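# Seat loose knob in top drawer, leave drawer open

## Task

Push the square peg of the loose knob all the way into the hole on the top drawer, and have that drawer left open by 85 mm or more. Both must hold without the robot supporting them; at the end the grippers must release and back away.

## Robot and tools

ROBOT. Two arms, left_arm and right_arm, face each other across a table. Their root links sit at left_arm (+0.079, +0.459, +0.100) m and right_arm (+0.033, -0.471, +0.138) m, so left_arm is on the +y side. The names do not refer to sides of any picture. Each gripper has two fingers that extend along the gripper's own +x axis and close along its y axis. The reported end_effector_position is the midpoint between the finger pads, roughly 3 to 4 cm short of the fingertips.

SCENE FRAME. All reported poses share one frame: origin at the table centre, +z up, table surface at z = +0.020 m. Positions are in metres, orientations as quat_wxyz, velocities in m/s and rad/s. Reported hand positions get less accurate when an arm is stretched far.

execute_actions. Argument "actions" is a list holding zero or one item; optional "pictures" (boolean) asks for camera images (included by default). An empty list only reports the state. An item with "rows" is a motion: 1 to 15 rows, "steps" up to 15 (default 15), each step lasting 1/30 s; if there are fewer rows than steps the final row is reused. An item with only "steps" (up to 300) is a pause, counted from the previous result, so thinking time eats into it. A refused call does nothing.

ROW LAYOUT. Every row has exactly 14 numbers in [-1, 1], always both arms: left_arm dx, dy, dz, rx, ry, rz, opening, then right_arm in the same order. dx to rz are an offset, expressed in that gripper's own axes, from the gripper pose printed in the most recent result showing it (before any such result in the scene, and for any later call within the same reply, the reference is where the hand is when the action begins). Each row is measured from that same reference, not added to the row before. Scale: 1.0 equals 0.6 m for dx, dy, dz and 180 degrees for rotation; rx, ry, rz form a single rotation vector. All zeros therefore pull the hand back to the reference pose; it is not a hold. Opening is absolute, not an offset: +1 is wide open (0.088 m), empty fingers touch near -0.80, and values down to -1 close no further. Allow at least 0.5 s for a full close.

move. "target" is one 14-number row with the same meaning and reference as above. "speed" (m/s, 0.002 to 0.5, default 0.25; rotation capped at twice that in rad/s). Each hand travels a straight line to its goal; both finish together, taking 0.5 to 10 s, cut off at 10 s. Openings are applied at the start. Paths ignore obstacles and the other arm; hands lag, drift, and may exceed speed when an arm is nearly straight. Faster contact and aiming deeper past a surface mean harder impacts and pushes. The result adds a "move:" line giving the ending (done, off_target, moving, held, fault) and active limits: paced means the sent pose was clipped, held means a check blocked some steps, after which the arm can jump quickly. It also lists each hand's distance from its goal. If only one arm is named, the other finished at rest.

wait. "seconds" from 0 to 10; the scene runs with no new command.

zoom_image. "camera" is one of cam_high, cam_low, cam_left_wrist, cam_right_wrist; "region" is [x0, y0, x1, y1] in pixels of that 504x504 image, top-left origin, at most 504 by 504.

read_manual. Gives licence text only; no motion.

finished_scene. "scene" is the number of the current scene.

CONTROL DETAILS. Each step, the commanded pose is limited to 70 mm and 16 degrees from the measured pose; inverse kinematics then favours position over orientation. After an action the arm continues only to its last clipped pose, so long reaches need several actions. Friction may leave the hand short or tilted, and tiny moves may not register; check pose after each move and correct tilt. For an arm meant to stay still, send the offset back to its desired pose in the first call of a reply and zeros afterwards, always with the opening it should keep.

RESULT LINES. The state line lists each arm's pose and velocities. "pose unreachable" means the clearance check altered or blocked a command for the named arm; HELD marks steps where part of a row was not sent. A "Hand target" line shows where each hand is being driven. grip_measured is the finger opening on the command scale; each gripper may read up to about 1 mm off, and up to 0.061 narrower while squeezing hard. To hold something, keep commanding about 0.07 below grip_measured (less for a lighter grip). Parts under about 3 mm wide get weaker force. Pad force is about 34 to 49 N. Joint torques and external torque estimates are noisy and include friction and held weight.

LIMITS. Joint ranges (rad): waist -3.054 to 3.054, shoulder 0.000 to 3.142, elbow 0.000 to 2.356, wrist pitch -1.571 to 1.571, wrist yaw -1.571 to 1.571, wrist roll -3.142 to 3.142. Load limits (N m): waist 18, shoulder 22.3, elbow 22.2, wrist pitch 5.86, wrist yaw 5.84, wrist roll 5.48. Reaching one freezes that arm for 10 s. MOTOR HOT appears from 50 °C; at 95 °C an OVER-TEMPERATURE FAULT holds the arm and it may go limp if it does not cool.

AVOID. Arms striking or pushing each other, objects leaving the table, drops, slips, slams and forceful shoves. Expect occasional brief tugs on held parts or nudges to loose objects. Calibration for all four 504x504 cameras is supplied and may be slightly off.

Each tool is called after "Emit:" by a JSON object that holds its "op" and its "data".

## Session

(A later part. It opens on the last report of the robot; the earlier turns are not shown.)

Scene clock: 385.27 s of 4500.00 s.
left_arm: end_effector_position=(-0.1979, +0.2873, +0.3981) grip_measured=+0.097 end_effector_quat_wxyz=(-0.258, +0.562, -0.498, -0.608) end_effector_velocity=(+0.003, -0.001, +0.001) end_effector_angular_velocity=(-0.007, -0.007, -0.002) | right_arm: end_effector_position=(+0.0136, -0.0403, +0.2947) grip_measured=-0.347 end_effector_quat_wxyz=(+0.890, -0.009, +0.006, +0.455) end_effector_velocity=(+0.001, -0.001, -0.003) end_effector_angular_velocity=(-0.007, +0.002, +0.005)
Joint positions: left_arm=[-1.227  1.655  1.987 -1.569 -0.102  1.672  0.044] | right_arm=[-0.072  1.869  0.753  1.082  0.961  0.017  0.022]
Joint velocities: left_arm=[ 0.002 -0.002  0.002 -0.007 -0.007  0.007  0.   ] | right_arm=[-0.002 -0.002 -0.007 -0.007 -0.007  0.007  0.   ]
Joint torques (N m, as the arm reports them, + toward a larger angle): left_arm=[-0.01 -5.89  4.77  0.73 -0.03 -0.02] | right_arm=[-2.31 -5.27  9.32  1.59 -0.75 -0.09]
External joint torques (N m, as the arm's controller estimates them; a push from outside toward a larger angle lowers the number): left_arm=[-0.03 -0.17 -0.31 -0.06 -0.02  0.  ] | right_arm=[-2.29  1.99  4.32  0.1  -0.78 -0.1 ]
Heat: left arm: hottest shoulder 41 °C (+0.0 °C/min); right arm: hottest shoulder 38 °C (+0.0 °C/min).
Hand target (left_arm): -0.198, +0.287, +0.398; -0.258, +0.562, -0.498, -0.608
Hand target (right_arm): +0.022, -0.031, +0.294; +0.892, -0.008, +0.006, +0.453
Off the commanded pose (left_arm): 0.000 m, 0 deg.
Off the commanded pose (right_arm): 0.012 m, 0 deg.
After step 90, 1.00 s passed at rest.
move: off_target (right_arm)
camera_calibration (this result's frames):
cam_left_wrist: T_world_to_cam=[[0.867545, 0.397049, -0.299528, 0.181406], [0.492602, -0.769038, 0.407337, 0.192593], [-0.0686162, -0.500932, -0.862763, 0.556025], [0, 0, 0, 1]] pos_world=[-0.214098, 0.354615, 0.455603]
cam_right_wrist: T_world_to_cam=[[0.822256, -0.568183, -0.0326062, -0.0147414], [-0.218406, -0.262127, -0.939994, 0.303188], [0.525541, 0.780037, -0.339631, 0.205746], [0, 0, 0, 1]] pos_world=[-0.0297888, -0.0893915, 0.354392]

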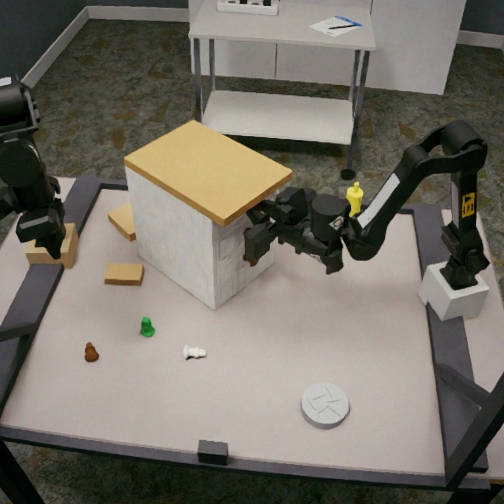

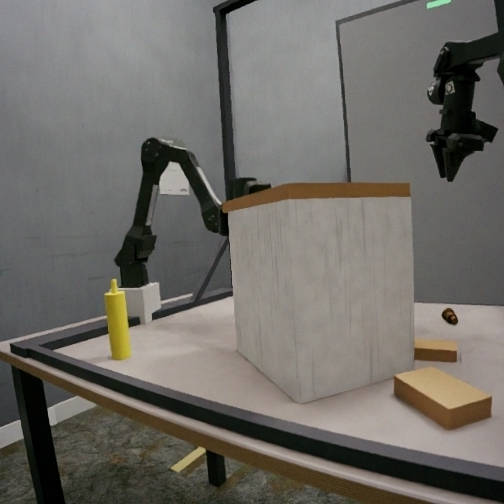

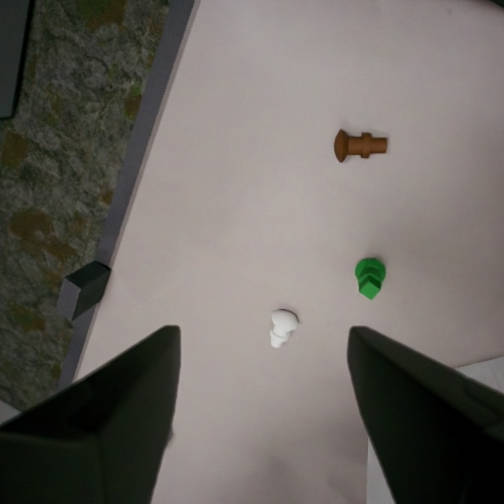

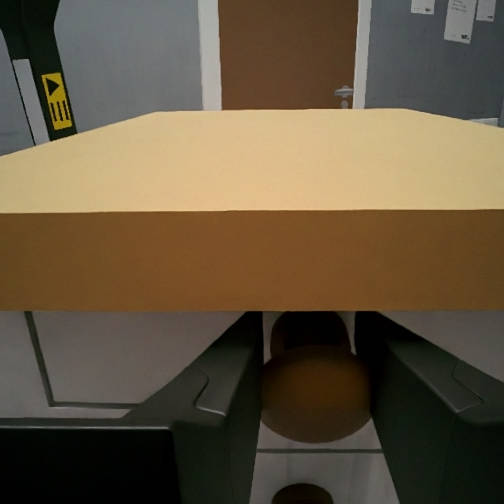

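Emit:
{"op": "execute_actions", "data": {"actions": [{"rows":[[0,0,0,0,0,0,0.1,0,0,0,0,0,0,-0.2],[0,0,0,0,0,0,0.1,0,0,0,0,0,0,-0.1],[0,0,0,0,0,0,0.1,0,0,0,0,0,0,0.2]],"steps":15}], "pictures": false}}

Emit:
{"op": "move", "data": {"target": [0,0,0,0,0,0,0.1, -0.11,0,0,0,0,0,0.2], "speed": 0.07}}

Emit:
{"op": "zoom_image", "data": {"camera": "cam_high", "region": [220,190,290,280]}}

Emit:
{"op": "zoom_image", "data": {"camera": "cam_right_wrist", "region": [200,200,400,480]}}

Scene clock: 391.67 s of 4500.00 s.
left_arm: end_effector_position=(-0.1979, +0.2873, +0.3981) grip_measured=+0.097 end_effector_quat_wxyz=(-0.258, +0.562, -0.498, -0.608) end_effector_velocity=(+0.003, -0.001, -0.000) end_effector_angular_velocity=(-0.016, -0.018, -0.002) | right_arm: end_effector_position=(+0.0140, -0.0401, +0.2947) grip_measured=+0.186 end_effector_quat_wxyz=(+0.890, -0.009, +0.006, +0.455) end_effector_velocity=(+0.000, -0.000, +0.001) end_effector_angular_velocity=(-0.007, -0.007, +0.005)
Joint positions: left_arm=[-1.227  1.655  1.987 -1.569 -0.102  1.672  0.044] | right_arm=[-0.074  1.869  0.753  1.082  0.959  0.017  0.048]
Joint velocities: left_arm=[-0.002 -0.002 -0.002 -0.007 -0.022  0.007 -0.001] | right_arm=[-0.002 -0.007 -0.002 -0.007 -0.007 -0.007  0.005]
Joint torques (N m, as the arm reports them, + toward a larger angle): left_arm=[-0.08 -5.99  4.5   0.69 -0.03 -0.02] | right_arm=[ 0.1  -8.16  6.19  1.73  0.08 -0.01]
External joint torques (N m, as the arm's controller estimates them; a push from outside toward a larger angle lowers the number): left_arm=[-0.12 -0.36 -0.53 -0.11 -0.01  0.  ] | right_arm=[ 0.07 -0.81  1.13  0.21  0.06 -0.02]
Heat: left arm: hottest shoulder 41 °C (+0.0 °C/min); right arm: hottest shoulder 38 °C (+0.0 °C/min).
Hand target (left_arm): -0.198, +0.287, +0.398; -0.258, +0.562, -0.498, -0.608
Hand target (right_arm): +0.014, -0.040, +0.295; +0.890, -0.009, +0.006, +0.455
Off the commanded pose (left_arm): 0.000 m, 0 deg.
Off the commanded pose (right_arm): 0.000 m, 0 deg.
Steps of this call (steps 1 to 90: nothing new was sent; then 2.90 s passed at rest; steps 91 to 105: all 15 steps of this action). Readings (end_effector_position):
91: left_arm (-0.1979, +0.2873, +0.3981) | right_arm (+0.0134, -0.0403, +0.2947)
92: left_arm (-0.1979, +0.2873, +0.3981) | right_arm (+0.0133, -0.0403, +0.2947)
94: left_arm (-0.1979, +0.2873, +0.3981) | right_arm (+0.0137, -0.0401, +0.2947)
98: left_arm (-0.1979, +0.2873, +0.3981) | right_arm (+0.0140, -0.0401, +0.2947)
105: the state above

Scene clock: 393.23 s of 4500.00 s.
left_arm: end_effector_position=(-0.1979, +0.2873, +0.3981) grip_measured=+0.097 end_effector_quat_wxyz=(-0.258, +0.562, -0.498, -0.608) end_effector_velocity=(-0.001, -0.001, +0.001) end_effector_angular_velocity=(-0.004, +0.008, +0.021) | right_arm: end_effector_position=(-0.0252, -0.0899, +0.2965) grip_measured=+0.198 end_effector_quat_wxyz=(+0.890, -0.010, +0.005, +0.457) end_effector_velocity=(-0.000, -0.002, -0.002) end_effector_angular_velocity=(-0.015, -0.012, +0.010)
Joint positions: left_arm=[-1.227  1.655  1.987 -1.569 -0.102  1.672  0.044] | right_arm=[0.106 1.773 0.63  1.101 1.136 0.025 0.049]
Joint velocities: left_arm=[-0.002 -0.002 -0.002  0.007 -0.007 -0.022 -0.   ] | right_arm=[ 0.002 -0.007 -0.012 -0.007 -0.007 -0.007  0.   ]
Joint torques (N m, as the arm reports them, + toward a larger angle): left_arm=[ 0.05 -5.94  4.58  0.7  -0.03  0.01] | right_arm=[ 0.36 -8.31  4.32  1.67  0.2   0.13]
External joint torques (N m, as the arm's controller estimates them; a push from outside toward a larger angle lowers the number): left_arm=[ 0.04 -0.25 -0.48 -0.1  -0.01  0.03] | right_arm=[ 0.35 -2.03 -0.44  0.29  0.18  0.12]
Heat: left arm: hottest shoulder 41 °C (+0.0 °C/min); right arm: hottest shoulder 38 °C (+0.0 °C/min).
Hand target (left_arm): -0.198, +0.287, +0.398; -0.258, +0.562, -0.498, -0.608
Hand target (right_arm): -0.025, -0.093, +0.296; +0.890, -0.009, +0.006, +0.456
Off the commanded pose (left_arm): 0.000 m, 0 deg.
Off the commanded pose (right_arm): 0.004 m, 0 deg.
move: done
camera_calibration (this result's frames):
cam_left_wrist: T_world_to_cam=[[0.867545, 0.397049, -0.299528, 0.181406], [0.492602, -0.769038, 0.407337, 0.192593], [-0.0686162, -0.500932, -0.862763, 0.556025], [0, 0, 0, 1]] pos_world=[-0.214098, 0.354615, 0.455603]
cam_right_wrist: T_world_to_cam=[[0.82406, -0.565688, -0.0303797, -0.0113877], [-0.214988, -0.262666, -0.940631, 0.283625], [0.524124, 0.781668, -0.338068, 0.265137], [0, 0, 0, 1]] pos_world=[-0.0686046, -0.139193, 0.356075]

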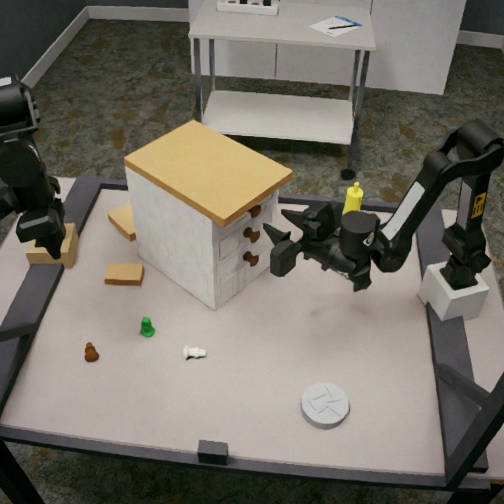

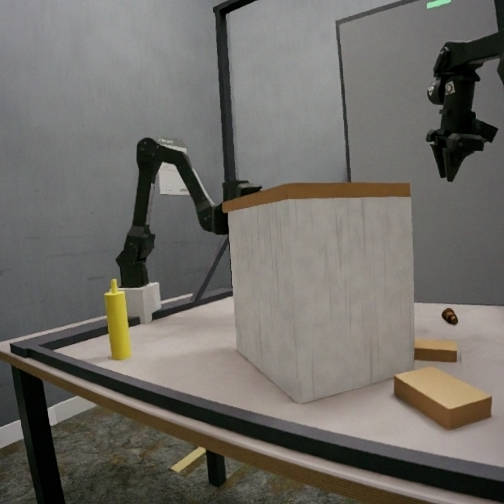

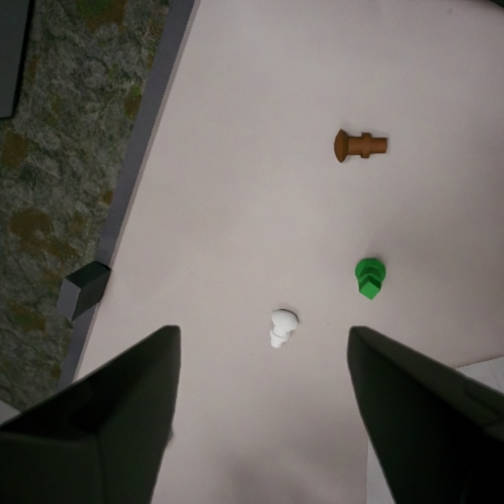

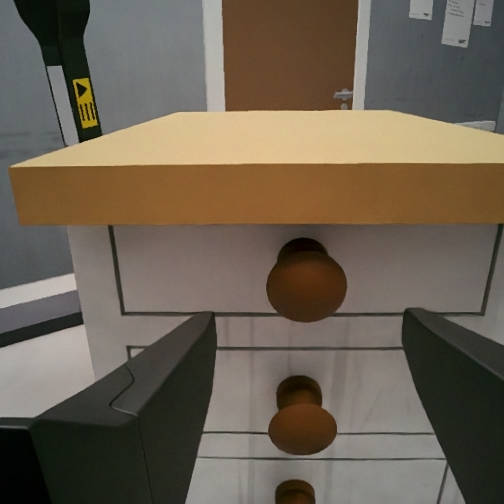

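Region (220, 190, 290, 280) of cam_high's 504x504 image, scaled by 5.600, with more detail than that image has.

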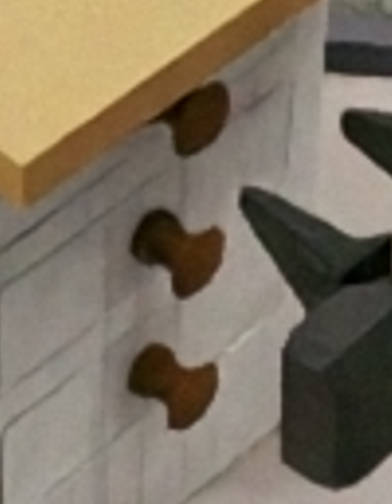

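Region (200, 200, 400, 480) of cam_right_wrist's 504x504 image, scaled by 1.800, with more detail than that image has; it fills the left 360 columns of this view, and the rest is white.

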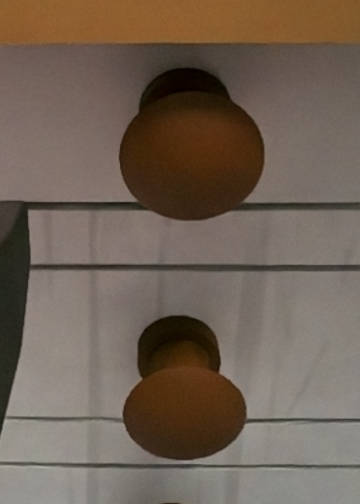

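Emit:
{"op": "move", "data": {"target": [0,0,0,0,0,0,0.1, 0.105,-0.004,-0.003,0,0,0,0.2], "speed": 0.06}}

Scene clock: 403.13 s of 4500.00 s.
left_arm: end_effector_position=(-0.1979, +0.2873, +0.3981) grip_measured=+0.097 end_effector_quat_wxyz=(-0.258, +0.562, -0.498, -0.608) end_effector_velocity=(-0.001, -0.001, +0.001) end_effector_angular_velocity=(-0.008, +0.005, +0.007) | right_arm: end_effector_position=(+0.0134, -0.0438, +0.2943) grip_measured=+0.198 end_effector_quat_wxyz=(+0.890, -0.007, +0.006, +0.456) end_effector_velocity=(-0.000, +0.001, -0.004) end_effector_angular_velocity=(-0.025, -0.013, +0.005)
Joint positions: left_arm=[-1.227  1.655  1.987 -1.569 -0.102  1.672  0.044] | right_arm=[-0.068  1.862  0.738  1.094  0.964  0.018  0.049]
Joint velocities: left_arm=[-0.002 -0.002 -0.002  0.007 -0.007 -0.007 -0.   ] | right_arm=[-0.002  0.002  0.002 -0.022 -0.007 -0.007 -0.   ]
Joint torques (N m, as the arm reports them, + toward a larger angle): left_arm=[-0.2  -5.97  4.62  0.78  0.01  0.03] | right_arm=[-0.31 -6.62  7.56  1.58 -0.16 -0.16]
External joint torques (N m, as the arm's controller estimates them; a push from outside toward a larger angle lowers the number): left_arm=[-0.2  -0.41 -0.38 -0.02  0.02  0.05] | right_arm=[-0.31  0.59  2.57  0.08 -0.18 -0.17]
Heat: left arm: hottest shoulder 41 °C (+0.0 °C/min); right arm: hottest shoulder 38 °C (+0.0 °C/min).
Hand target (left_arm): -0.198, +0.287, +0.398; -0.258, +0.562, -0.498, -0.608
Hand target (right_arm): +0.013, -0.040, +0.293; +0.890, -0.010, +0.005, +0.457
Off the commanded pose (left_arm): 0.000 m, 0 deg.
Off the commanded pose (right_arm): 0.004 m, 0 deg.
After step 90, 5.47 s passed at rest.
move: done
camera_calibration (this result's frames):
cam_left_wrist: T_world_to_cam=[[0.867545, 0.397049, -0.299528, 0.181406], [0.492602, -0.769038, 0.407337, 0.192593], [-0.0686162, -0.500932, -0.862763, 0.556025], [0, 0, 0, 1]] pos_world=[-0.214098, 0.354615, 0.455603]
cam_right_wrist: T_world_to_cam=[[0.822615, -0.567448, -0.0361585, -0.0155457], [-0.219949, -0.258923, -0.940522, 0.302231], [0.524335, 0.78164, -0.337804, 0.207994], [0, 0, 0, 1]] pos_world=[-0.0297947, -0.0931429, 0.353954]

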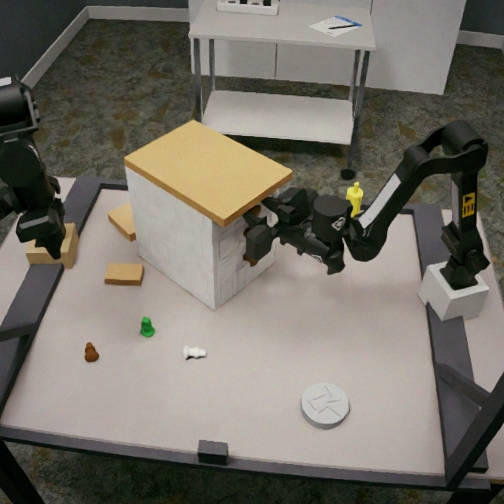

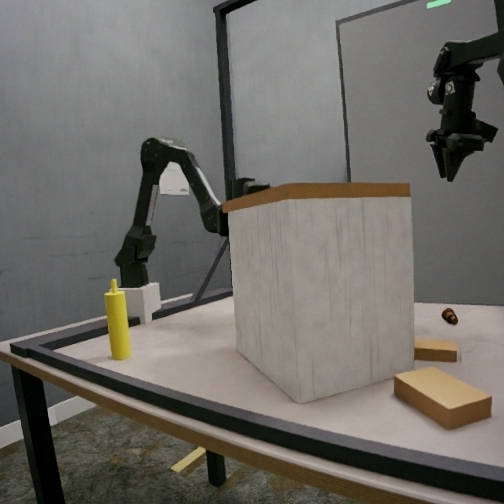

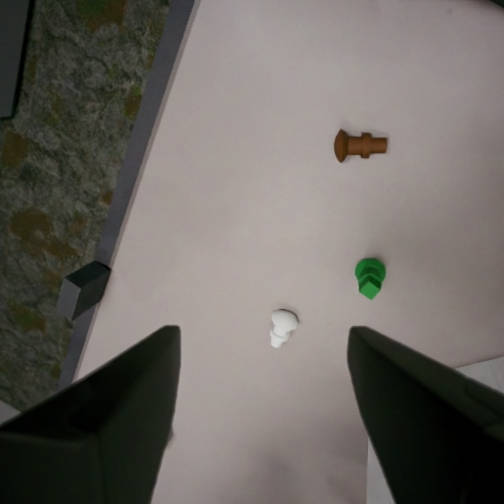

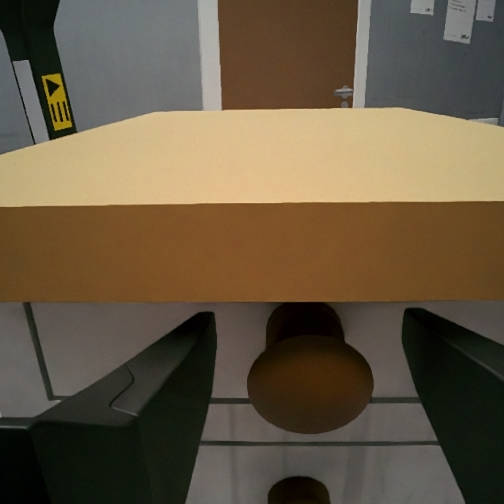

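Emit:
{"op": "execute_actions", "data": {"actions": [{"rows":[[0,0,0,0,0,0,0.1,0,0,0,0,0,0,0.05],[0,0,0,0,0,0,0.1,0,0,0,0,0,0,-0.05],[0,0,0,0,0,0,0.1,0,0,0,0,0,0,-0.1],[0,0,0,0,0,0,0.1,0,0,0,0,0,0,-0.15],[0,0,0,0,0,0,0.1,0,0,0,0,0,0,-0.2],[0,0,0,0,0,0,0.1,0,0,0,0,0,0,-0.25],[0,0,0,0,0,0,0.1,0,0,0,0,0,0,-0.3],[0,0,0,0,0,0,0.1,0,0,0,0,0,0,-0.35],[0,0,0,0,0,0,0.1,0,0,0,0,0,0,-0.4]],"steps":15}], "pictures": false}}

Emit:
{"op": "move", "data": {"target": [0,0,0,0,0,0,0.1, 0.045,-0.012,0,0,0,0,-0.4], "speed": 0.02}}

Scene clock: 407.67 s of 4500.00 s.
left_arm: end_effector_position=(-0.1979, +0.2873, +0.3981) grip_measured=+0.097 end_effector_quat_wxyz=(-0.258, +0.562, -0.498, -0.608) end_effector_velocity=(+0.002, +0.001, -0.000) end_effector_angular_velocity=(-0.004, -0.012, -0.007) | right_arm: end_effector_position=(+0.0129, -0.0435, +0.2943) grip_measured=-0.337 end_effector_quat_wxyz=(+0.890, -0.007, +0.006, +0.456) end_effector_velocity=(+0.000, +0.001, +0.000) end_effector_angular_velocity=(-0.016, -0.010, +0.005)
Joint positions: left_arm=[-1.227  1.655  1.987 -1.569 -0.102  1.672  0.044] | right_arm=[-0.068  1.863  0.738  1.094  0.963  0.018  0.022]
Joint velocities: left_arm=[-0.002 -0.002 -0.002 -0.007 -0.007  0.007 -0.   ] | right_arm=[-0.002 -0.007  0.002 -0.022 -0.007 -0.007  0.   ]
Joint torques (N m, as the arm reports them, + toward a larger angle): left_arm=[-0.11 -5.94  4.62  0.69 -0.02 -0.01] | right_arm=[-0.03 -8.09  5.86  1.74  0.05 -0.01]
External joint torques (N m, as the arm's controller estimates them; a push from outside toward a larger angle lowers the number): left_arm=[-0.1  -0.29 -0.44 -0.12 -0.01  0.01] | right_arm=[-0.03 -0.86  0.84  0.23  0.04 -0.02]
Heat: left arm: hottest shoulder 41 °C (+0.0 °C/min); right arm: hottest shoulder 38 °C (+0.0 °C/min).
Hand target (left_arm): -0.198, +0.287, +0.398; -0.258, +0.562, -0.498, -0.608
Hand target (right_arm): +0.013, -0.044, +0.294; +0.890, -0.007, +0.006, +0.456
Off the commanded pose (left_arm): 0.000 m, 0 deg.
Off the commanded pose (right_arm): 0.001 m, 0 deg.
Steps of this call (steps 1 to 90: nothing new was sent; then 1.03 s passed at rest; steps 91 to 105: all 15 steps of this action). Readings (end_effector_position):
91: left_arm (-0.1979, +0.2873, +0.3981) | right_arm (+0.0134, -0.0435, +0.2943)
92: left_arm (-0.1979, +0.2873, +0.3981) | right_arm (+0.0134, -0.0435, +0.2943)
94: left_arm (-0.1979, +0.2873, +0.3981) | right_arm (+0.0134, -0.0435, +0.2943)
98: left_arm (-0.1979, +0.2873, +0.3981) | right_arm (+0.0134, -0.0435, +0.2943)
105: the state above

Scene clock: 409.53 s of 4500.00 s.
left_arm: end_effector_position=(-0.1979, +0.2873, +0.3981) grip_measured=+0.097 end_effector_quat_wxyz=(-0.258, +0.562, -0.498, -0.608) end_effector_velocity=(+0.002, +0.001, -0.000) end_effector_angular_velocity=(-0.001, -0.008, +0.007) | right_arm: end_effector_position=(+0.0138, -0.0399, +0.2939) grip_measured=-0.337 end_effector_quat_wxyz=(+0.884, -0.008, +0.007, +0.468) end_effector_velocity=(+0.001, -0.001, -0.001) end_effector_angular_velocity=(-0.003, +0.004, +0.005)
Joint positions: left_arm=[-1.227  1.655  1.987 -1.569 -0.102  1.672  0.044] | right_arm=[-0.081  1.863  0.738  1.093  0.924  0.018  0.022]
Joint velocities: left_arm=[-0.002 -0.002 -0.002 -0.007 -0.007 -0.007  0.   ] | right_arm=[-0.002 -0.007 -0.007 -0.007 -0.007  0.007 -0.   ]
Joint torques (N m, as the arm reports them, + toward a larger angle): left_arm=[-0.05 -5.9   4.71  0.73 -0.01  0.  ] | right_arm=[-4.95 -4.51 10.39  1.33 -1.13 -0.12]
External joint torques (N m, as the arm's controller estimates them; a push from outside toward a larger angle lowers the number): left_arm=[-0.06 -0.27 -0.3  -0.05  0.    0.02] | right_arm=[-4.9   2.7   5.41 -0.19 -1.15 -0.13]
Heat: left arm: hottest shoulder 41 °C (+0.0 °C/min); right arm: hottest shoulder 38 °C (+0.0 °C/min).
Hand target (left_arm): -0.198, +0.287, +0.398; -0.258, +0.562, -0.498, -0.608
Hand target (right_arm): +0.035, -0.028, +0.294; +0.890, -0.007, +0.006, +0.456
Off the commanded pose (left_arm): 0.000 m, 0 deg.
Off the commanded pose (right_arm): 0.025 m, 1 deg.
move: off_target (right_arm)
camera_calibration (this result's frames):
cam_left_wrist: T_world_to_cam=[[0.867545, 0.397049, -0.299528, 0.181406], [0.492602, -0.769038, 0.407337, 0.192593], [-0.0686162, -0.500932, -0.862763, 0.556025], [0, 0, 0, 1]] pos_world=[-0.214098, 0.354615, 0.455603]
cam_right_wrist: T_world_to_cam=[[0.837865, -0.544715, -0.0356161, -0.0131539], [-0.213198, -0.266475, -0.939967, 0.302401], [0.502523, 0.795158, -0.339402, 0.205932], [0, 0, 0, 1]] pos_world=[-0.0279934, -0.0903317, 0.353672]

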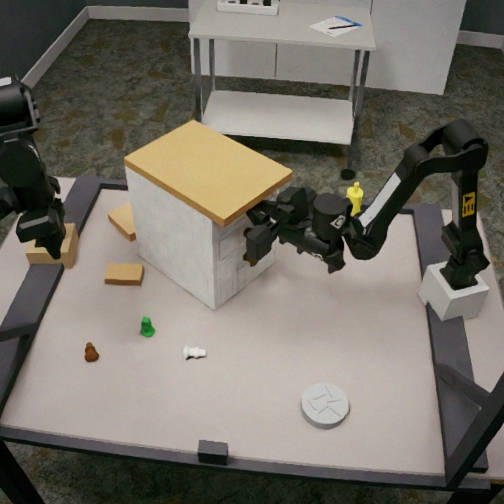

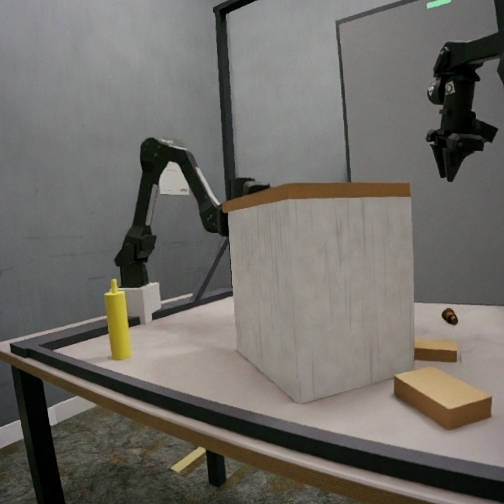

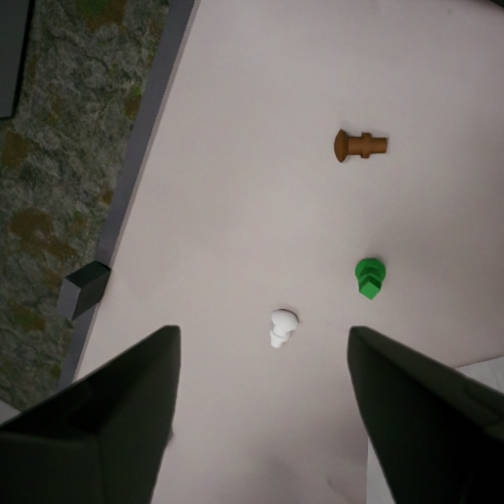

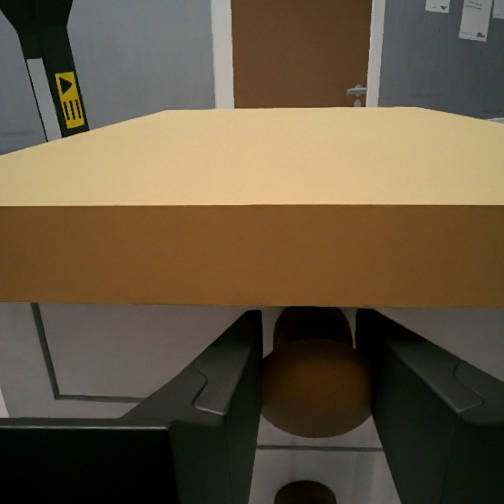

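Emit:
{"op": "move", "data": {"target": [0,0,0,0,0,0,0.1, -0.004,0.0,0,0,0,-0.009,0.1], "speed": 0.02}}

Emit:
{"op": "move", "data": {"target": [0,0,0,0,0,0,0.1, -0.018,0.0,0.001,0,0,0,0.1], "speed": 0.02}}

Emit:
{"op": "zoom_image", "data": {"camera": "cam_right_wrist", "region": [190,260,430,460]}}

Scene clock: 415.60 s of 4500.00 s.
left_arm: end_effector_position=(-0.1979, +0.2873, +0.3981) grip_measured=+0.097 end_effector_quat_wxyz=(-0.258, +0.562, -0.498, -0.608) end_effector_velocity=(+0.001, +0.003, -0.001) end_effector_angular_velocity=(+0.015, +0.002, +0.016) | right_arm: end_effector_position=(+0.0137, -0.0425, +0.2945) grip_measured=+0.097 end_effector_quat_wxyz=(+0.890, -0.008, +0.006, +0.457) end_effector_velocity=(+0.004, -0.002, -0.002) end_effector_angular_velocity=(-0.020, -0.012, -0.024)
Joint positions: left_arm=[-1.227  1.655  1.987 -1.569 -0.102  1.672  0.044] | right_arm=[-0.071  1.863  0.741  1.09   0.959  0.017  0.044]
Joint velocities: left_arm=[-0.002 -0.002 -0.002 -0.007  0.007 -0.022 -0.   ] | right_arm=[-0.002 -0.002  0.002 -0.022  0.022 -0.007  0.   ]
Joint torques (N m, as the arm reports them, + toward a larger angle): left_arm=[ 0.01 -5.97  4.77  0.73 -0.02  0.03] | right_arm=[ 0.37 -7.31  6.77  1.55  0.19  0.04]
External joint torques (N m, as the arm's controller estimates them; a push from outside toward a larger angle lowers the number): left_arm=[ 0.03 -0.37 -0.22 -0.05 -0.01  0.05] | right_arm=[ 0.42 -0.1   1.76  0.05  0.16  0.03]
Heat: left arm: hottest shoulder 41 °C (+0.0 °C/min); right arm: hottest shoulder 38 °C (+0.0 °C/min).
Hand target (left_arm): -0.198, +0.287, +0.398; -0.258, +0.562, -0.498, -0.608
Hand target (right_arm): +0.012, -0.042, +0.294; +0.890, -0.008, +0.006, +0.455
Off the commanded pose (left_arm): 0.000 m, 0 deg.
Off the commanded pose (right_arm): 0.001 m, 0 deg.
After step 90, 2.13 s passed at rest.
move: done
camera_calibration (this result's frames):
cam_left_wrist: T_world_to_cam=[[0.867545, 0.397049, -0.299528, 0.181406], [0.492602, -0.769038, 0.407337, 0.192593], [-0.0686162, -0.500932, -0.862763, 0.556025], [0, 0, 0, 1]] pos_world=[-0.214098, 0.354615, 0.455603]
cam_right_wrist: T_world_to_cam=[[0.823944, -0.565598, -0.0348704, -0.0153699], [-0.218667, -0.260571, -0.940366, 0.302672], [0.522783, 0.782433, -0.338373, 0.207169], [0, 0, 0, 1]] pos_world=[-0.029456, -0.0919216, 0.354187]

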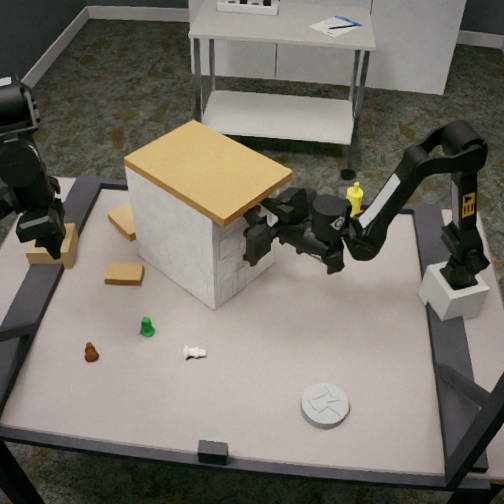

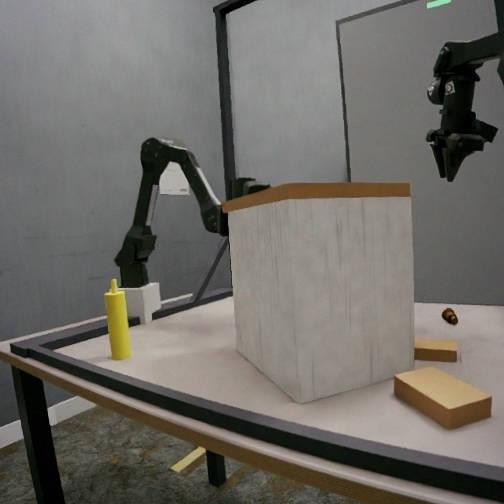

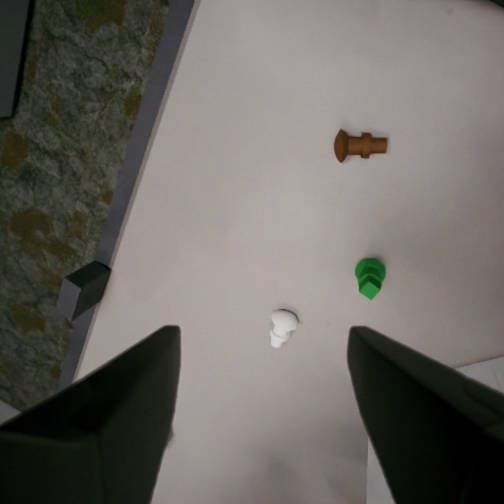

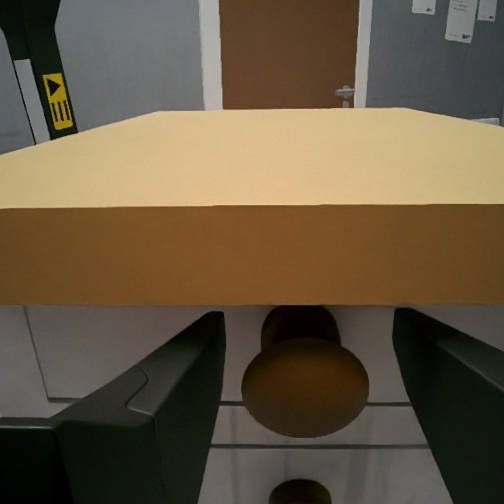

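Scene clock: 416.40 s of 4500.00 s.
left_arm: end_effector_position=(-0.1979, +0.2873, +0.3981) grip_measured=+0.097 end_effector_quat_wxyz=(-0.258, +0.562, -0.498, -0.608) end_effector_velocity=(+0.002, +0.001, +0.001) end_effector_angular_velocity=(-0.003, -0.004, +0.007) | right_arm: end_effector_position=(+0.0071, -0.0477, +0.2954) grip_measured=+0.098 end_effector_quat_wxyz=(+0.889, -0.007, +0.006, +0.458) end_effector_velocity=(+0.001, -0.002, -0.001) end_effector_angular_velocity=(-0.003, +0.003, -0.005)
Joint positions: left_arm=[-1.227  1.655  1.987 -1.569 -0.102  1.672  0.044] | right_arm=[-0.047  1.852  0.73   1.092  0.98   0.017  0.044]
Joint velocities: left_arm=[-0.002 -0.002  0.002 -0.007 -0.007 -0.007 -0.   ] | right_arm=[ 0.002 -0.007 -0.007 -0.007  0.007  0.007 -0.   ]
Joint torques (N m, as the arm reports them, + toward a larger angle): left_arm=[ 0.02 -5.93  4.76  0.72 -0.03  0.02] | right_arm=[ 0.43 -9.14  4.34  1.82  0.21  0.05]
External joint torques (N m, as the arm's controller estimates them; a push from outside toward a larger angle lowers the number): left_arm=[ 0.02 -0.28 -0.29 -0.07 -0.02  0.04] | right_arm=[ 0.39 -2.   -0.68  0.33  0.2   0.04]
Heat: left arm: hottest shoulder 41 °C (+0.0 °C/min); right arm: hottest shoulder 38 °C (+0.0 °C/min).
Hand target (left_arm): -0.198, +0.287, +0.398; -0.258, +0.562, -0.498, -0.608
Hand target (right_arm): +0.007, -0.051, +0.295; +0.890, -0.008, +0.006, +0.457
Off the commanded pose (left_arm): 0.000 m, 0 deg.
Off the commanded pose (right_arm): 0.004 m, 0 deg.
move: done
camera_calibration (this result's frames):
cam_left_wrist: T_world_to_cam=[[0.867545, 0.397049, -0.299528, 0.181406], [0.492602, -0.769038, 0.407337, 0.192593], [-0.0686162, -0.500932, -0.862763, 0.556025], [0, 0, 0, 1]] pos_world=[-0.214098, 0.354615, 0.455603]
cam_right_wrist: T_world_to_cam=[[0.825469, -0.563354, -0.0351058, -0.0126609], [-0.217631, -0.260269, -0.94069, 0.300828], [0.520805, 0.78415, -0.337447, 0.214808], [0, 0, 0, 1]] pos_world=[-0.0359524, -0.0972781, 0.355027]

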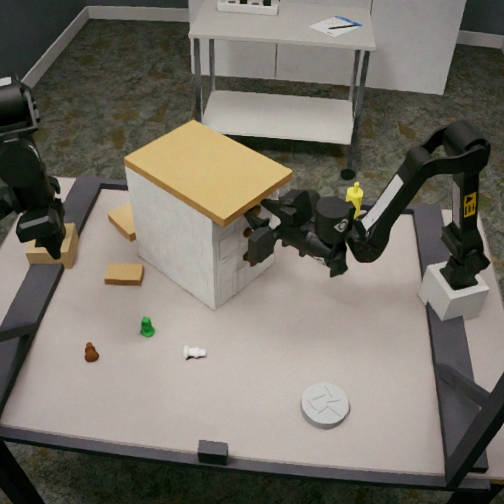

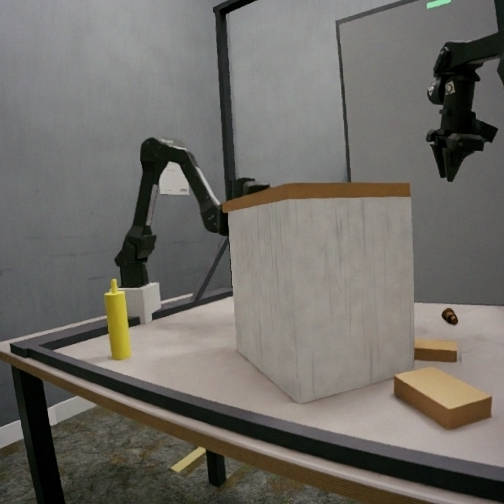

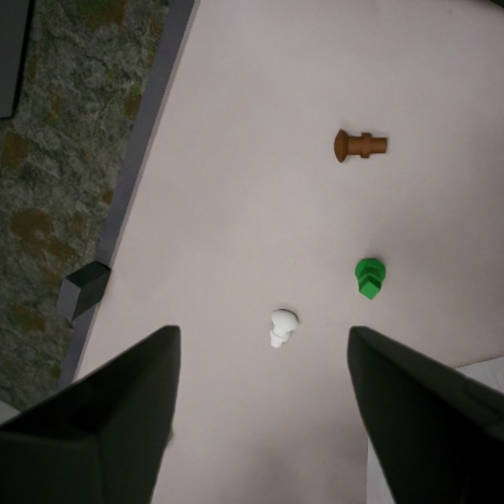

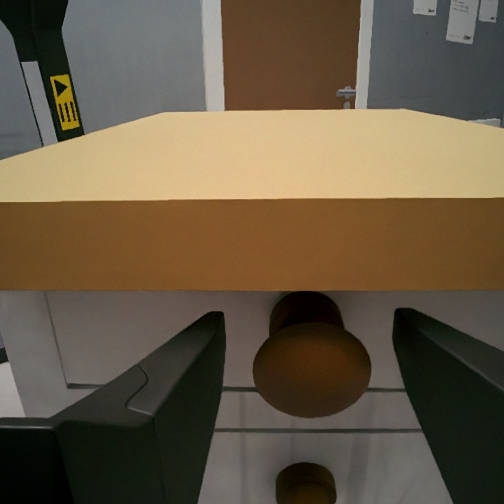

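Region (190, 260, 430, 460) of cam_right_wrist's 504x504 image, scaled by 2.100, with more detail than that image has.

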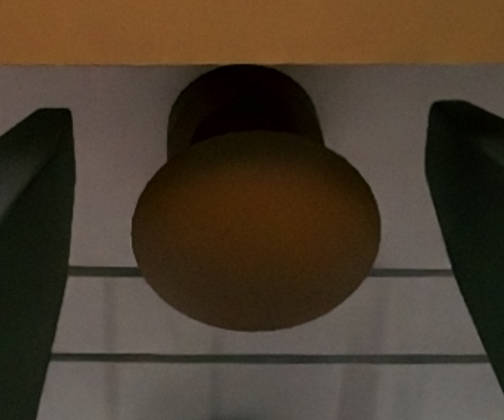

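Emit:
{"op": "move", "data": {"target": [0,0,0,0,0,0,0.1, 0.016,0.0,0,0,0,0,0.1], "speed": 0.03}}

Emit:
{"op": "execute_actions", "data": {"actions": [{"rows":[[0,0,0,0,0,0,0.1,0,0,0,0,0,0,0.0],[0,0,0,0,0,0,0.1,0,0,0,0,0,0,-0.1],[0,0,0,0,0,0,0.1,0,0,0,0,0,0,-0.15],[0,0,0,0,0,0,0.1,0,0,0,0,0,0,-0.2],[0,0,0,0,0,0,0.1,0,0,0,0,0,0,-0.25],[0,0,0,0,0,0,0.1,0,0,0,0,0,0,-0.3],[0,0,0,0,0,0,0.1,0,0,0,0,0,0,-0.35],[0,0,0,0,0,0,0.1,0,0,0,0,0,0,-0.4]],"steps":15}]}}

Scene clock: 425.03 s of 4500.00 s.
left_arm: end_effector_position=(-0.1979, +0.2873, +0.3981) grip_measured=+0.097 end_effector_quat_wxyz=(-0.258, +0.562, -0.498, -0.608) end_effector_velocity=(+0.006, +0.003, -0.001) end_effector_angular_velocity=(+0.006, -0.021, +0.007) | right_arm: end_effector_position=(+0.0128, -0.0434, +0.2960) grip_measured=+0.098 end_effector_quat_wxyz=(+0.890, -0.006, +0.006, +0.457) end_effector_velocity=(-0.000, -0.000, -0.001) end_effector_angular_velocity=(-0.011, -0.009, -0.005)
Joint positions: left_arm=[-1.227  1.655  1.987 -1.569 -0.102  1.672  0.044] | right_arm=[-0.068  1.858  0.74   1.089  0.962  0.017  0.044]
Joint velocities: left_arm=[-0.002 -0.007 -0.007 -0.022 -0.007 -0.007  0.   ] | right_arm=[ 0.002  0.002  0.002 -0.007  0.007 -0.007  0.   ]
Joint torques (N m, as the arm reports them, + toward a larger angle): left_arm=[-0.04 -5.99  4.74  0.73 -0.03 -0.03] | right_arm=[-0.2  -6.41  7.42  1.56 -0.19 -0.05]
External joint torques (N m, as the arm's controller estimates them; a push from outside toward a larger angle lowers the number): left_arm=[-0.07 -0.28 -0.31 -0.06 -0.02 -0.01] | right_arm=[-0.27  0.81  2.38  0.05 -0.2  -0.06]
Heat: left arm: hottest shoulder 41 °C (+0.0 °C/min); right arm: hottest shoulder 39 °C (+1.0 °C/min).
Hand target (left_arm): -0.198, +0.287, +0.398; -0.258, +0.562, -0.498, -0.608
Hand target (right_arm): +0.013, -0.040, +0.295; +0.889, -0.008, +0.006, +0.458
Off the commanded pose (left_arm): 0.000 m, 0 deg.
Off the commanded pose (right_arm): 0.004 m, 0 deg.
After step 90, 4.90 s passed at rest.
move: done
camera_calibration (this result's frames):
cam_left_wrist: T_world_to_cam=[[0.867545, 0.397049, -0.299528, 0.181406], [0.492602, -0.769038, 0.407337, 0.192593], [-0.0686162, -0.500932, -0.862763, 0.556025], [0, 0, 0, 1]] pos_world=[-0.214098, 0.354615, 0.455603]
cam_right_wrist: T_world_to_cam=[[0.823916, -0.565505, -0.036965, -0.0144601], [-0.21941, -0.25817, -0.940855, 0.303926], [0.522515, 0.783296, -0.336788, 0.208381], [0, 0, 0, 1]] pos_world=[-0.0302839, -0.0929367, 0.355596]

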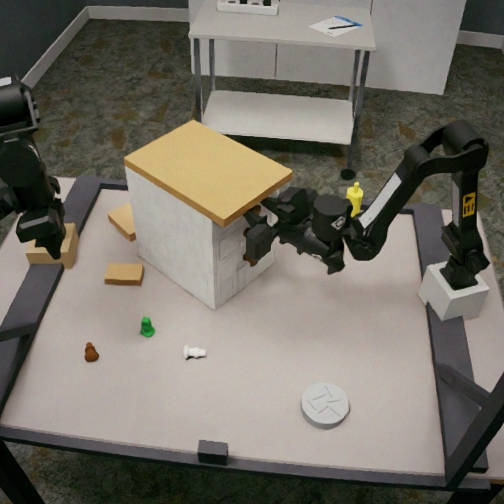

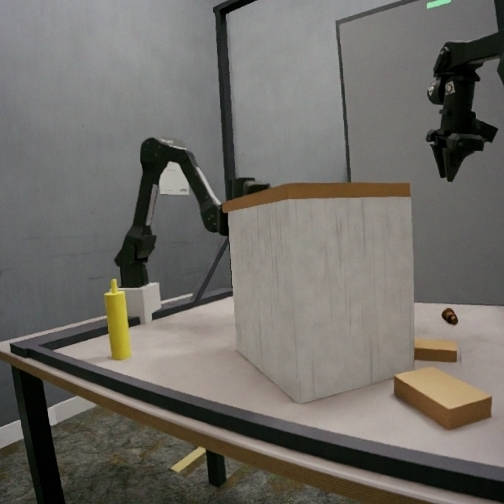

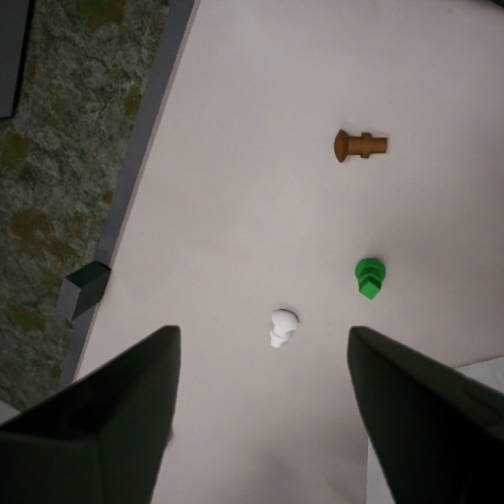

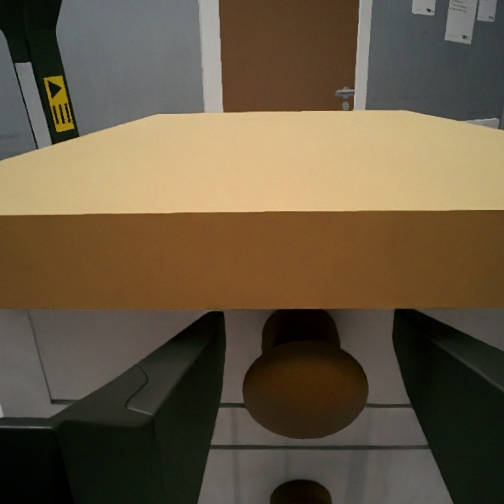

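Scene clock: 425.53 s of 4500.00 s.
left_arm: end_effector_position=(-0.1979, +0.2873, +0.3981) grip_measured=+0.097 end_effector_quat_wxyz=(-0.258, +0.562, -0.498, -0.608) end_effector_velocity=(+0.002, +0.006, -0.002) end_effector_angular_velocity=(+0.031, -0.007, -0.003) | right_arm: end_effector_position=(+0.0123, -0.0433, +0.2960) grip_measured=-0.343 end_effector_quat_wxyz=(+0.889, -0.006, +0.006, +0.458) end_effector_velocity=(+0.000, -0.001, -0.001) end_effector_angular_velocity=(-0.011, -0.009, -0.005)
Joint positions: left_arm=[-1.227  1.655  1.987 -1.569 -0.102  1.672  0.044] | right_arm=[-0.067  1.858  0.74   1.089  0.961  0.017  0.022]
Joint velocities: left_arm=[-0.002 -0.002 -0.002 -0.022  0.022 -0.007 -0.   ] | right_arm=[ 0.002 -0.002 -0.002 -0.007  0.007 -0.007 -0.   ]
Joint torques (N m, as the arm reports them, + toward a larger angle): left_arm=[ 0.01 -5.83  4.79  0.71 -0.03  0.  ] | right_arm=[-0.03 -7.99  6.04  1.73  0.05  0.  ]
External joint torques (N m, as the arm's controller estimates them; a push from outside toward a larger angle lowers the number): left_arm=[ 0.02 -0.18 -0.22 -0.06 -0.02  0.01] | right_arm=[-0.06 -0.82  1.06  0.24  0.03 -0.01]
Heat: left arm: hottest shoulder 41 °C (+0.0 °C/min); right arm: hottest shoulder 39 °C (+1.0 °C/min).
Hand target (left_arm): -0.198, +0.287, +0.398; -0.258, +0.562, -0.498, -0.608
Hand target (right_arm): +0.013, -0.043, +0.296; +0.890, -0.006, +0.006, +0.457
Off the commanded pose (left_arm): 0.000 m, 0 deg.
Off the commanded pose (right_arm): 0.000 m, 0 deg.
Steps of this call (steps 1 to 15: all 15 steps of this action). Readings (end_effector_position):
1: left_arm (-0.1979, +0.2873, +0.3981) | right_arm (+0.0128, -0.0434, +0.2960)
2: left_arm (-0.1979, +0.2873, +0.3981) | right_arm (+0.0128, -0.0434, +0.2960)
4: left_arm (-0.1979, +0.2873, +0.3981) | right_arm (+0.0128, -0.0434, +0.2960)
8: left_arm (-0.1979, +0.2873, +0.3981) | right_arm (+0.0123, -0.0433, +0.2960)
15: the state above
camera_calibration (this result's frames):
cam_left_wrist: T_world_to_cam=[[0.867545, 0.397049, -0.299528, 0.181406], [0.492602, -0.769038, 0.407337, 0.192593], [-0.0686162, -0.500932, -0.862763, 0.556025], [0, 0, 0, 1]] pos_world=[-0.214098, 0.354615, 0.455603]
cam_right_wrist: T_world_to_cam=[[0.824992, -0.563933, -0.0369843, -0.0139681], [-0.218946, -0.258598, -0.940845, 0.303815], [0.52101, 0.784287, -0.336812, 0.208626], [0, 0, 0, 1]] pos_world=[-0.0306536, -0.0929337, 0.355594]

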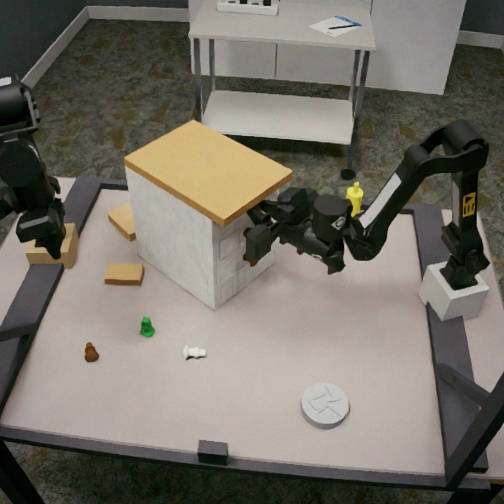

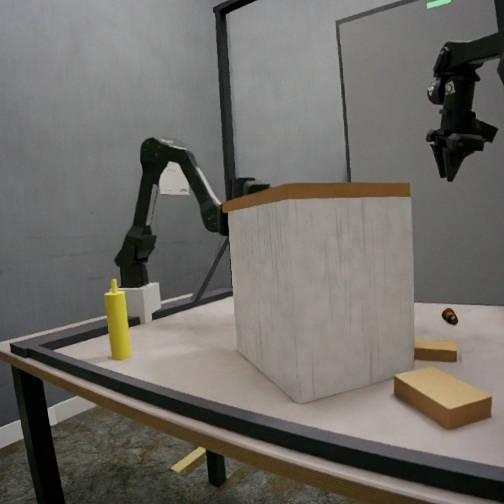

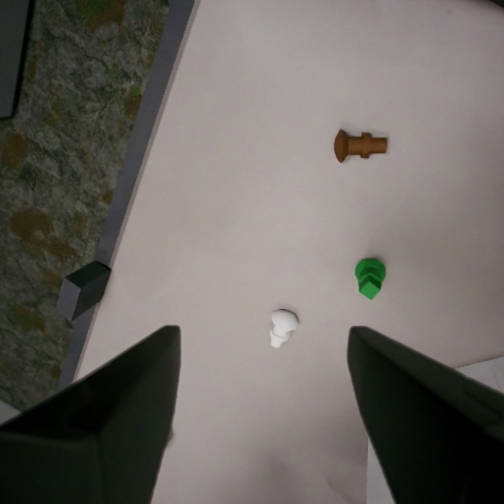

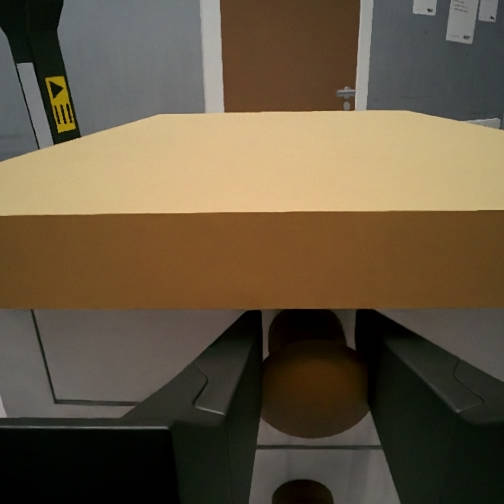

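Emit:
{"op": "move", "data": {"target": [0,0,0,0,0,0,0.1, -0.12,0,0,0,0,0,-0.4], "speed": 0.04}}

Scene clock: 429.50 s of 4500.00 s.
left_arm: end_effector_position=(-0.1979, +0.2873, +0.3981) grip_measured=+0.097 end_effector_quat_wxyz=(-0.258, +0.562, -0.498, -0.608) end_effector_velocity=(+0.003, -0.001, -0.000) end_effector_angular_velocity=(-0.013, -0.015, +0.012) | right_arm: end_effector_position=(-0.0287, -0.0982, +0.2955) grip_measured=-0.343 end_effector_quat_wxyz=(+0.889, -0.011, +0.005, +0.457) end_effector_velocity=(-0.001, -0.001, -0.001) end_effector_angular_velocity=(-0.002, +0.002, +0.010)
Joint positions: left_arm=[-1.227  1.655  1.987 -1.569 -0.102  1.672  0.044] | right_arm=[0.13  1.758 0.607 1.105 1.16  0.026 0.022]
Joint velocities: left_arm=[-0.002 -0.002 -0.002 -0.007 -0.022 -0.007 -0.   ] | right_arm=[ 0.002 -0.007 -0.007 -0.007 -0.007  0.007 -0.   ]
Joint torques (N m, as the arm reports them, + toward a larger angle): left_arm=[-0.16 -5.96  4.65  0.74  0.02 -0.01] | right_arm=[ 0.62 -8.54  4.46  1.83  0.24  0.14]
External joint torques (N m, as the arm's controller estimates them; a push from outside toward a larger angle lowers the number): left_arm=[-0.16 -0.33 -0.38 -0.06  0.03  0.01] | right_arm=[ 0.62 -2.35 -0.3   0.45  0.21  0.13]
Heat: left arm: hottest shoulder 41 °C (+0.0 °C/min); right arm: hottest shoulder 39 °C (+1.0 °C/min).
Hand target (left_arm): -0.198, +0.287, +0.398; -0.258, +0.562, -0.498, -0.608
Hand target (right_arm): -0.029, -0.102, +0.297; +0.889, -0.006, +0.005, +0.458
Off the commanded pose (left_arm): 0.000 m, 0 deg.
Off the commanded pose (right_arm): 0.004 m, 1 deg.
move: done
camera_calibration (this result's frames):
cam_left_wrist: T_world_to_cam=[[0.867545, 0.397049, -0.299528, 0.181406], [0.492602, -0.769038, 0.407337, 0.192593], [-0.0686162, -0.500932, -0.862763, 0.556025], [0, 0, 0, 1]] pos_world=[-0.214098, 0.354615, 0.455603]
cam_right_wrist: T_world_to_cam=[[0.824551, -0.565128, -0.0272985, -0.0140999], [-0.212851, -0.265134, -0.940424, 0.27951], [0.524222, 0.781239, -0.338905, 0.273251], [0, 0, 0, 1]] pos_world=[-0.0721242, -0.147335, 0.355079]

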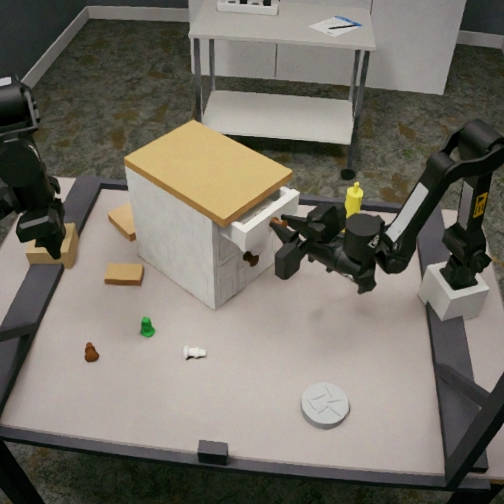

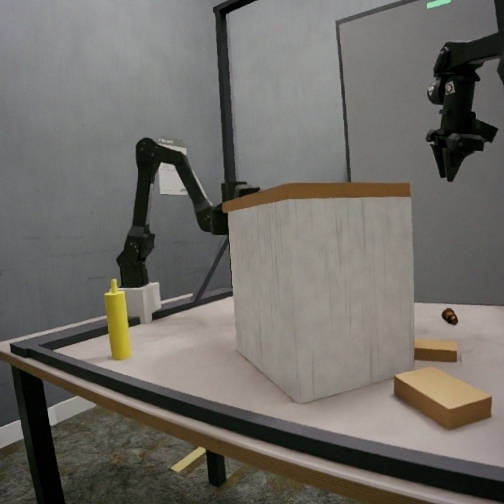

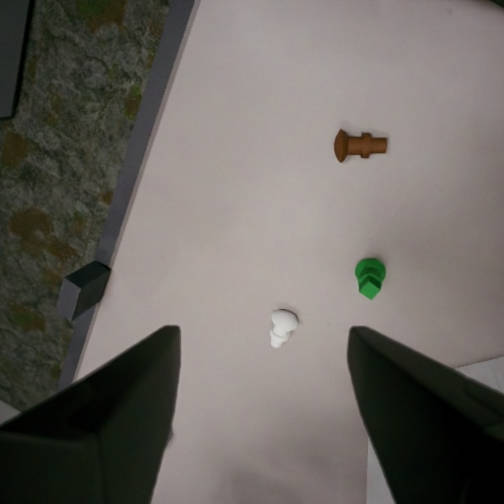

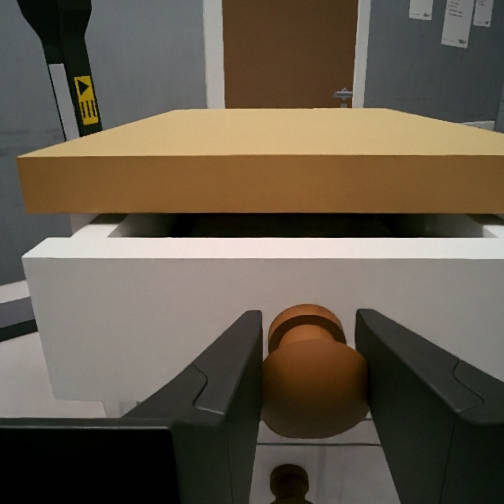

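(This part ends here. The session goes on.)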